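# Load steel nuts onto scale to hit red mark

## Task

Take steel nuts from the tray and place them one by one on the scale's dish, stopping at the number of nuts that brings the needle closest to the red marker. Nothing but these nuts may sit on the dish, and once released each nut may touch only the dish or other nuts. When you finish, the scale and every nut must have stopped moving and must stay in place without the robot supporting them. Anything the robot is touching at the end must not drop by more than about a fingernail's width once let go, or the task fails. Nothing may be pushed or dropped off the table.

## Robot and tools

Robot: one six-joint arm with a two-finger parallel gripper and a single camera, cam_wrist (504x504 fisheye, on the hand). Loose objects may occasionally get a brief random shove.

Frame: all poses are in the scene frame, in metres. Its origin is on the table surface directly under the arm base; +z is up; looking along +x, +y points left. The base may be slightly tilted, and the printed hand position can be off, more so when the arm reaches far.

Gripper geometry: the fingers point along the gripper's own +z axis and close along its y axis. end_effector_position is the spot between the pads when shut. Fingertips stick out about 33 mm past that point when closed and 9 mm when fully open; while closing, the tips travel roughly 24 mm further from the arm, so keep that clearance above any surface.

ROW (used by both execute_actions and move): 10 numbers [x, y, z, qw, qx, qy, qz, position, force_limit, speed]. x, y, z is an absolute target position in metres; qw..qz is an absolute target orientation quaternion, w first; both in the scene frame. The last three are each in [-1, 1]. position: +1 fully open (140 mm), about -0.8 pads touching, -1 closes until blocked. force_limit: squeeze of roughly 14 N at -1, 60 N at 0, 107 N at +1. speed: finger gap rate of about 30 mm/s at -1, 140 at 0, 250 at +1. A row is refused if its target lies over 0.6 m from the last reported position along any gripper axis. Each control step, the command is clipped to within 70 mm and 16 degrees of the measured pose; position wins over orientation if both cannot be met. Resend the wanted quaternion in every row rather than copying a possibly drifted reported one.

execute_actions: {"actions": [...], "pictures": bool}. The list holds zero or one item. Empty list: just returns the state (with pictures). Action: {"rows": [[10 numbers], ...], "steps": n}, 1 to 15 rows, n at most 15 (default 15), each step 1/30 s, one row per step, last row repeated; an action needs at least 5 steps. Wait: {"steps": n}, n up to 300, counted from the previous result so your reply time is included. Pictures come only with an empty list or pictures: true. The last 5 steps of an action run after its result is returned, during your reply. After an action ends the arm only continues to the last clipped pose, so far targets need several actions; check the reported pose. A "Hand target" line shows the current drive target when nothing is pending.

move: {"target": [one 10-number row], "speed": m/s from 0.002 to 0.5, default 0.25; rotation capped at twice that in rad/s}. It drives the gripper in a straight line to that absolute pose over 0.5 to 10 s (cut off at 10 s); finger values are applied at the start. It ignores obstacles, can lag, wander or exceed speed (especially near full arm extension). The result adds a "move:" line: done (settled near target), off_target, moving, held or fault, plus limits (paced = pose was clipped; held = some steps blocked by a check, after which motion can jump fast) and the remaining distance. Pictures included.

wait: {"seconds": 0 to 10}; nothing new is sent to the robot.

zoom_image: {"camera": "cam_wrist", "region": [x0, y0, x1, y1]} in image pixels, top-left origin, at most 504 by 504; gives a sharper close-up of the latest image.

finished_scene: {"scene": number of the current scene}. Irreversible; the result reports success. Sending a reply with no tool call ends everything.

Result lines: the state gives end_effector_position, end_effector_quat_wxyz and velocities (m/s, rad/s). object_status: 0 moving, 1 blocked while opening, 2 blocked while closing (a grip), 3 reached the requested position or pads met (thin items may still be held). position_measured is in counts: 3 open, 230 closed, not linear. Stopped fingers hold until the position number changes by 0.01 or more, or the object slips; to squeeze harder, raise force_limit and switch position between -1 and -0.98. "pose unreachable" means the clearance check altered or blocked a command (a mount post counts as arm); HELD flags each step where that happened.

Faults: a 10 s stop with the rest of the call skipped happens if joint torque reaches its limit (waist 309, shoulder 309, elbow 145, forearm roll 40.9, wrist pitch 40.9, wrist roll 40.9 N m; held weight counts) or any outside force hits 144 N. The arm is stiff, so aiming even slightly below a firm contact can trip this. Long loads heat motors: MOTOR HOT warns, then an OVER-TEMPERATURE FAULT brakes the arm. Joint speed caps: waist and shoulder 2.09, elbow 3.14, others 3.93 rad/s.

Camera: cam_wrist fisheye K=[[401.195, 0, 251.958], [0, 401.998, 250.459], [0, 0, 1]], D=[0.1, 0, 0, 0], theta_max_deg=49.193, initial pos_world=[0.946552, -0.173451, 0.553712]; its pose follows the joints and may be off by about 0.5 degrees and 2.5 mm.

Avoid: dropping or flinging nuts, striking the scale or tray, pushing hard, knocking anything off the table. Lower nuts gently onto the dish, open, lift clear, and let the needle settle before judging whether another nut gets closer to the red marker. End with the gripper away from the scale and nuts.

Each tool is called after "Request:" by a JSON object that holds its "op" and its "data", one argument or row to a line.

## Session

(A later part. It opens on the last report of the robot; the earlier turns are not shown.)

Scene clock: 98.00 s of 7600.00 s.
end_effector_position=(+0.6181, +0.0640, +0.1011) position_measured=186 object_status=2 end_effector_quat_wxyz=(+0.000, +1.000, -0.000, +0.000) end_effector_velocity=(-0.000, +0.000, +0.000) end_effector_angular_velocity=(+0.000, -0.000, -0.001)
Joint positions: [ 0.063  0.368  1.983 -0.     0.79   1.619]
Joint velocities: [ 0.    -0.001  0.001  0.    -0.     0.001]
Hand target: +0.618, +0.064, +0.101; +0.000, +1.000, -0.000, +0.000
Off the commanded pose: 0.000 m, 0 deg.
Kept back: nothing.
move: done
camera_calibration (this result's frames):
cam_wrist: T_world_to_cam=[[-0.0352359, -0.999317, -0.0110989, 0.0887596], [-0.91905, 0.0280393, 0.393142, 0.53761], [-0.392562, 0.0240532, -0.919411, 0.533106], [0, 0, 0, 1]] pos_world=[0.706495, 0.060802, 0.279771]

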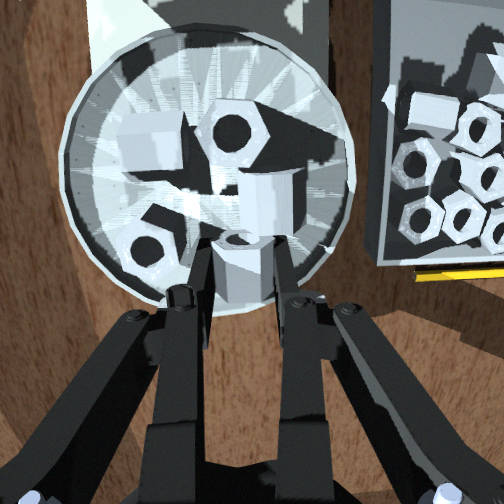

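Request:
{"op": "move", "data": {
  "target": [0.618,0.064,0.101,0,1,0,0,-0.36,0,-0.5]
}}

Request:
{"op": "move", "data": {
  "target": [0.618,0.064,0.15,0,1,0,0,-0.36,0,-0.5],
  "speed": 0.1
}}

Request:
{"op": "move", "data": {
  "target": [0.74,0.08,0.3,0,1,0,0,1,0,1]
}}

Request:
{"op": "wait", "data": {
  "seconds": 1.5
}}

Request:
{"op": "zoom_image", "data": {
  "camera": "cam_wrist",
  "region": [120,20,380,330]
}}

Scene clock: 98.93 s of 7600.00 s.
end_effector_position=(+0.6180, +0.0640, +0.1010) position_measured=174 object_status=3 end_effector_quat_wxyz=(+0.000, +1.000, -0.000, -0.000) end_effector_velocity=(-0.000, +0.000, -0.001) end_effector_angular_velocity=(+0.001, +0.001, -0.000)
Joint positions: [ 0.063  0.369  1.983 -0.     0.79   1.619]
Joint velocities: [ 0.     0.001 -0.     0.001  0.    -0.   ]
Hand target: +0.618, +0.064, +0.101; +0.000, +1.000, -0.000, -0.000
Off the commanded pose: 0.000 m, 0 deg.
Kept back: nothing.
move: done
camera_calibration (this result's frames):
cam_wrist: T_world_to_cam=[[-0.035234, -0.999318, -0.0110907, 0.088751], [-0.919029, 0.0280394, 0.39319, 0.537577], [-0.392611, 0.0240464, -0.91939, 0.533018], [0, 0, 0, 1]] pos_world=[0.706445, 0.0607999, 0.279665]

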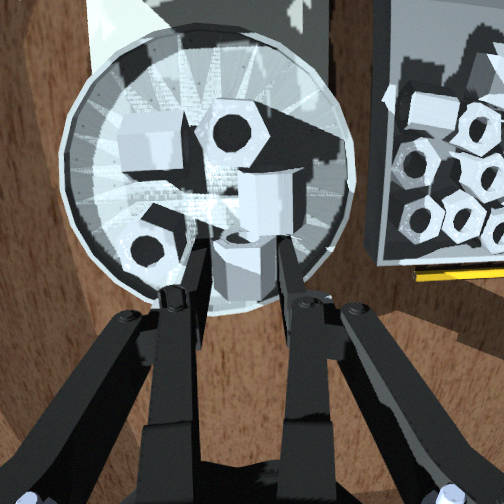

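Scene clock: 99.77 s of 7600.00 s.
end_effector_position=(+0.6179, +0.0640, +0.1499) position_measured=174 object_status=3 end_effector_quat_wxyz=(-0.000, +1.000, +0.000, -0.000) end_effector_velocity=(-0.000, +0.000, +0.001) end_effector_angular_velocity=(+0.001, +0.001, -0.001)
Joint positions: [ 0.063  0.311  1.951 -0.     0.879  1.618]
Joint velocities: [ 0.    -0.001 -0.     0.001  0.002  0.   ]
Hand target: +0.618, +0.064, +0.150; -0.000, +1.000, +0.000, -0.000
Off the commanded pose: 0.000 m, 0 deg.
Kept back: nothing.
move: done
camera_calibration (this result's frames):
cam_wrist: T_world_to_cam=[[-0.0351011, -0.999321, -0.011183, 0.0892585], [-0.919038, 0.0278812, 0.393181, 0.518288], [-0.392602, 0.0240787, -0.919393, 0.577978], [0, 0, 0, 1]] pos_world=[0.706375, 0.0608305, 0.328606]

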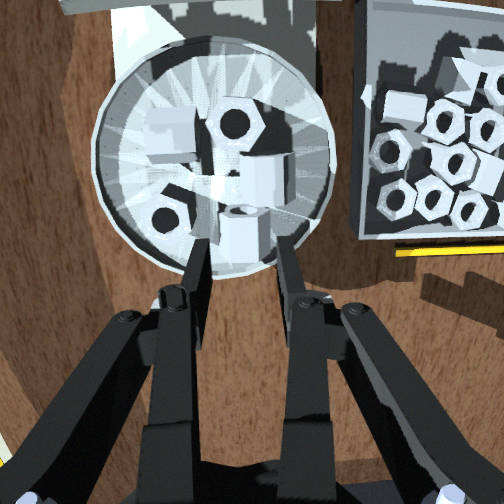

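Scene clock: 101.00 s of 7600.00 s.
end_effector_position=(+0.7397, +0.0803, +0.3001) position_measured=3 object_status=3 end_effector_quat_wxyz=(-0.000, +1.000, +0.000, -0.000) end_effector_velocity=(+0.000, -0.000, +0.001) end_effector_angular_velocity=(-0.001, +0.001, +0.000)
Joint positions: [0.077 0.362 1.567 0.    1.213 1.632]
Joint velocities: [ 0.     0.001 -0.003 -0.001  0.003  0.   ]
Hand target: +0.740, +0.080, +0.300; -0.000, +1.000, +0.000, -0.000
Off the commanded pose: 0.000 m, 0 deg.
Kept back: nothing.
move: done
camera_calibration (this result's frames):
cam_wrist: T_world_to_cam=[[-0.0349687, -0.999322, -0.0114945, 0.111477], [-0.919041, 0.0276368, 0.393193, 0.570742], [-0.392608, 0.0243134, -0.919384, 0.763464], [0, 0, 0, 1]] pos_world=[0.828175, 0.0770659, 0.478787]

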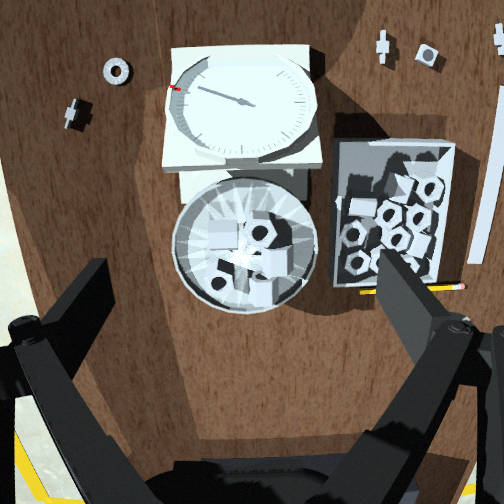

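Scene clock: 102.50 s of 7600.00 s.
end_effector_position=(+0.7398, +0.0803, +0.3002) position_measured=3 object_status=3 end_effector_quat_wxyz=(-0.000, +1.000, +0.000, -0.000) end_effector_velocity=(+0.000, -0.000, -0.000) end_effector_angular_velocity=(-0.000, -0.001, -0.001)
Joint positions: [0.077 0.362 1.566 0.    1.213 1.632]
Joint velocities: [-0.     0.     0.    -0.    -0.001  0.001]
Hand target: +0.740, +0.080, +0.300; -0.000, +1.000, +0.000, -0.000
Off the commanded pose: 0.000 m, 0 deg.
Kept back: nothing.
Steps of this call (steps 1 to 45: nothing new was sent). Readings (end_effector_position | what the end effector reports):
1: (+0.7397, +0.0803, +0.3001) | position_measured=3 object_status=3
2: (+0.7398, +0.0803, +0.3001) | position_measured=3 object_status=3
4: (+0.7398, +0.0803, +0.3001) | position_measured=3 object_status=3
8: (+0.7398, +0.0803, +0.3002) | position_measured=3 object_status=3
45: the state above
camera_calibration (this result's frames):
cam_wrist: T_world_to_cam=[[-0.0349113, -0.999326, -0.0113358, 0.111343], [-0.919048, 0.0276469, 0.393176, 0.570786], [-0.392597, 0.0241444, -0.919394, 0.763557], [0, 0, 0, 1]] pos_world=[0.828237, 0.0770521, 0.478852]

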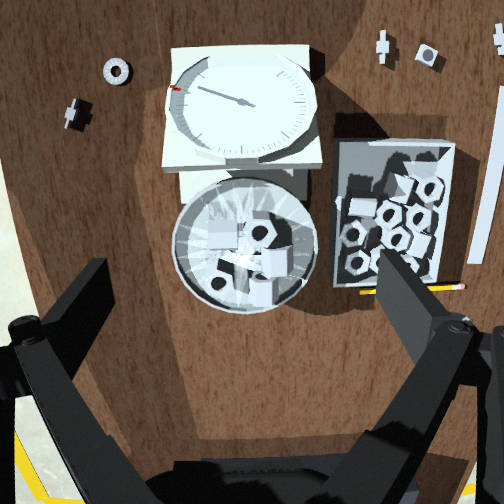

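Region (120, 20, 380, 330) of cam_wrist's 504x504 image, scaled by 1.626, with more detail than that image has; it fills the left 423 columns of this view, and the rest is white.

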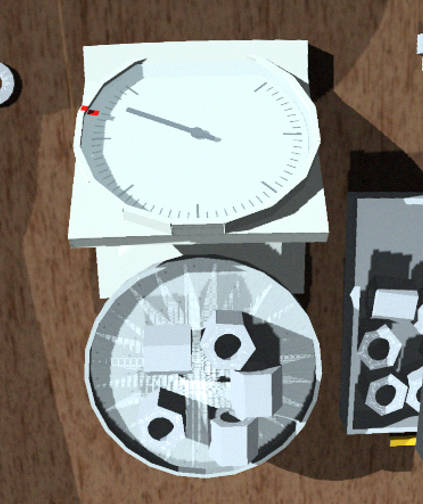

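Request:
{"op": "finished_scene", "data": {
  "scene": 1
}}

The scene is finished: the task was done.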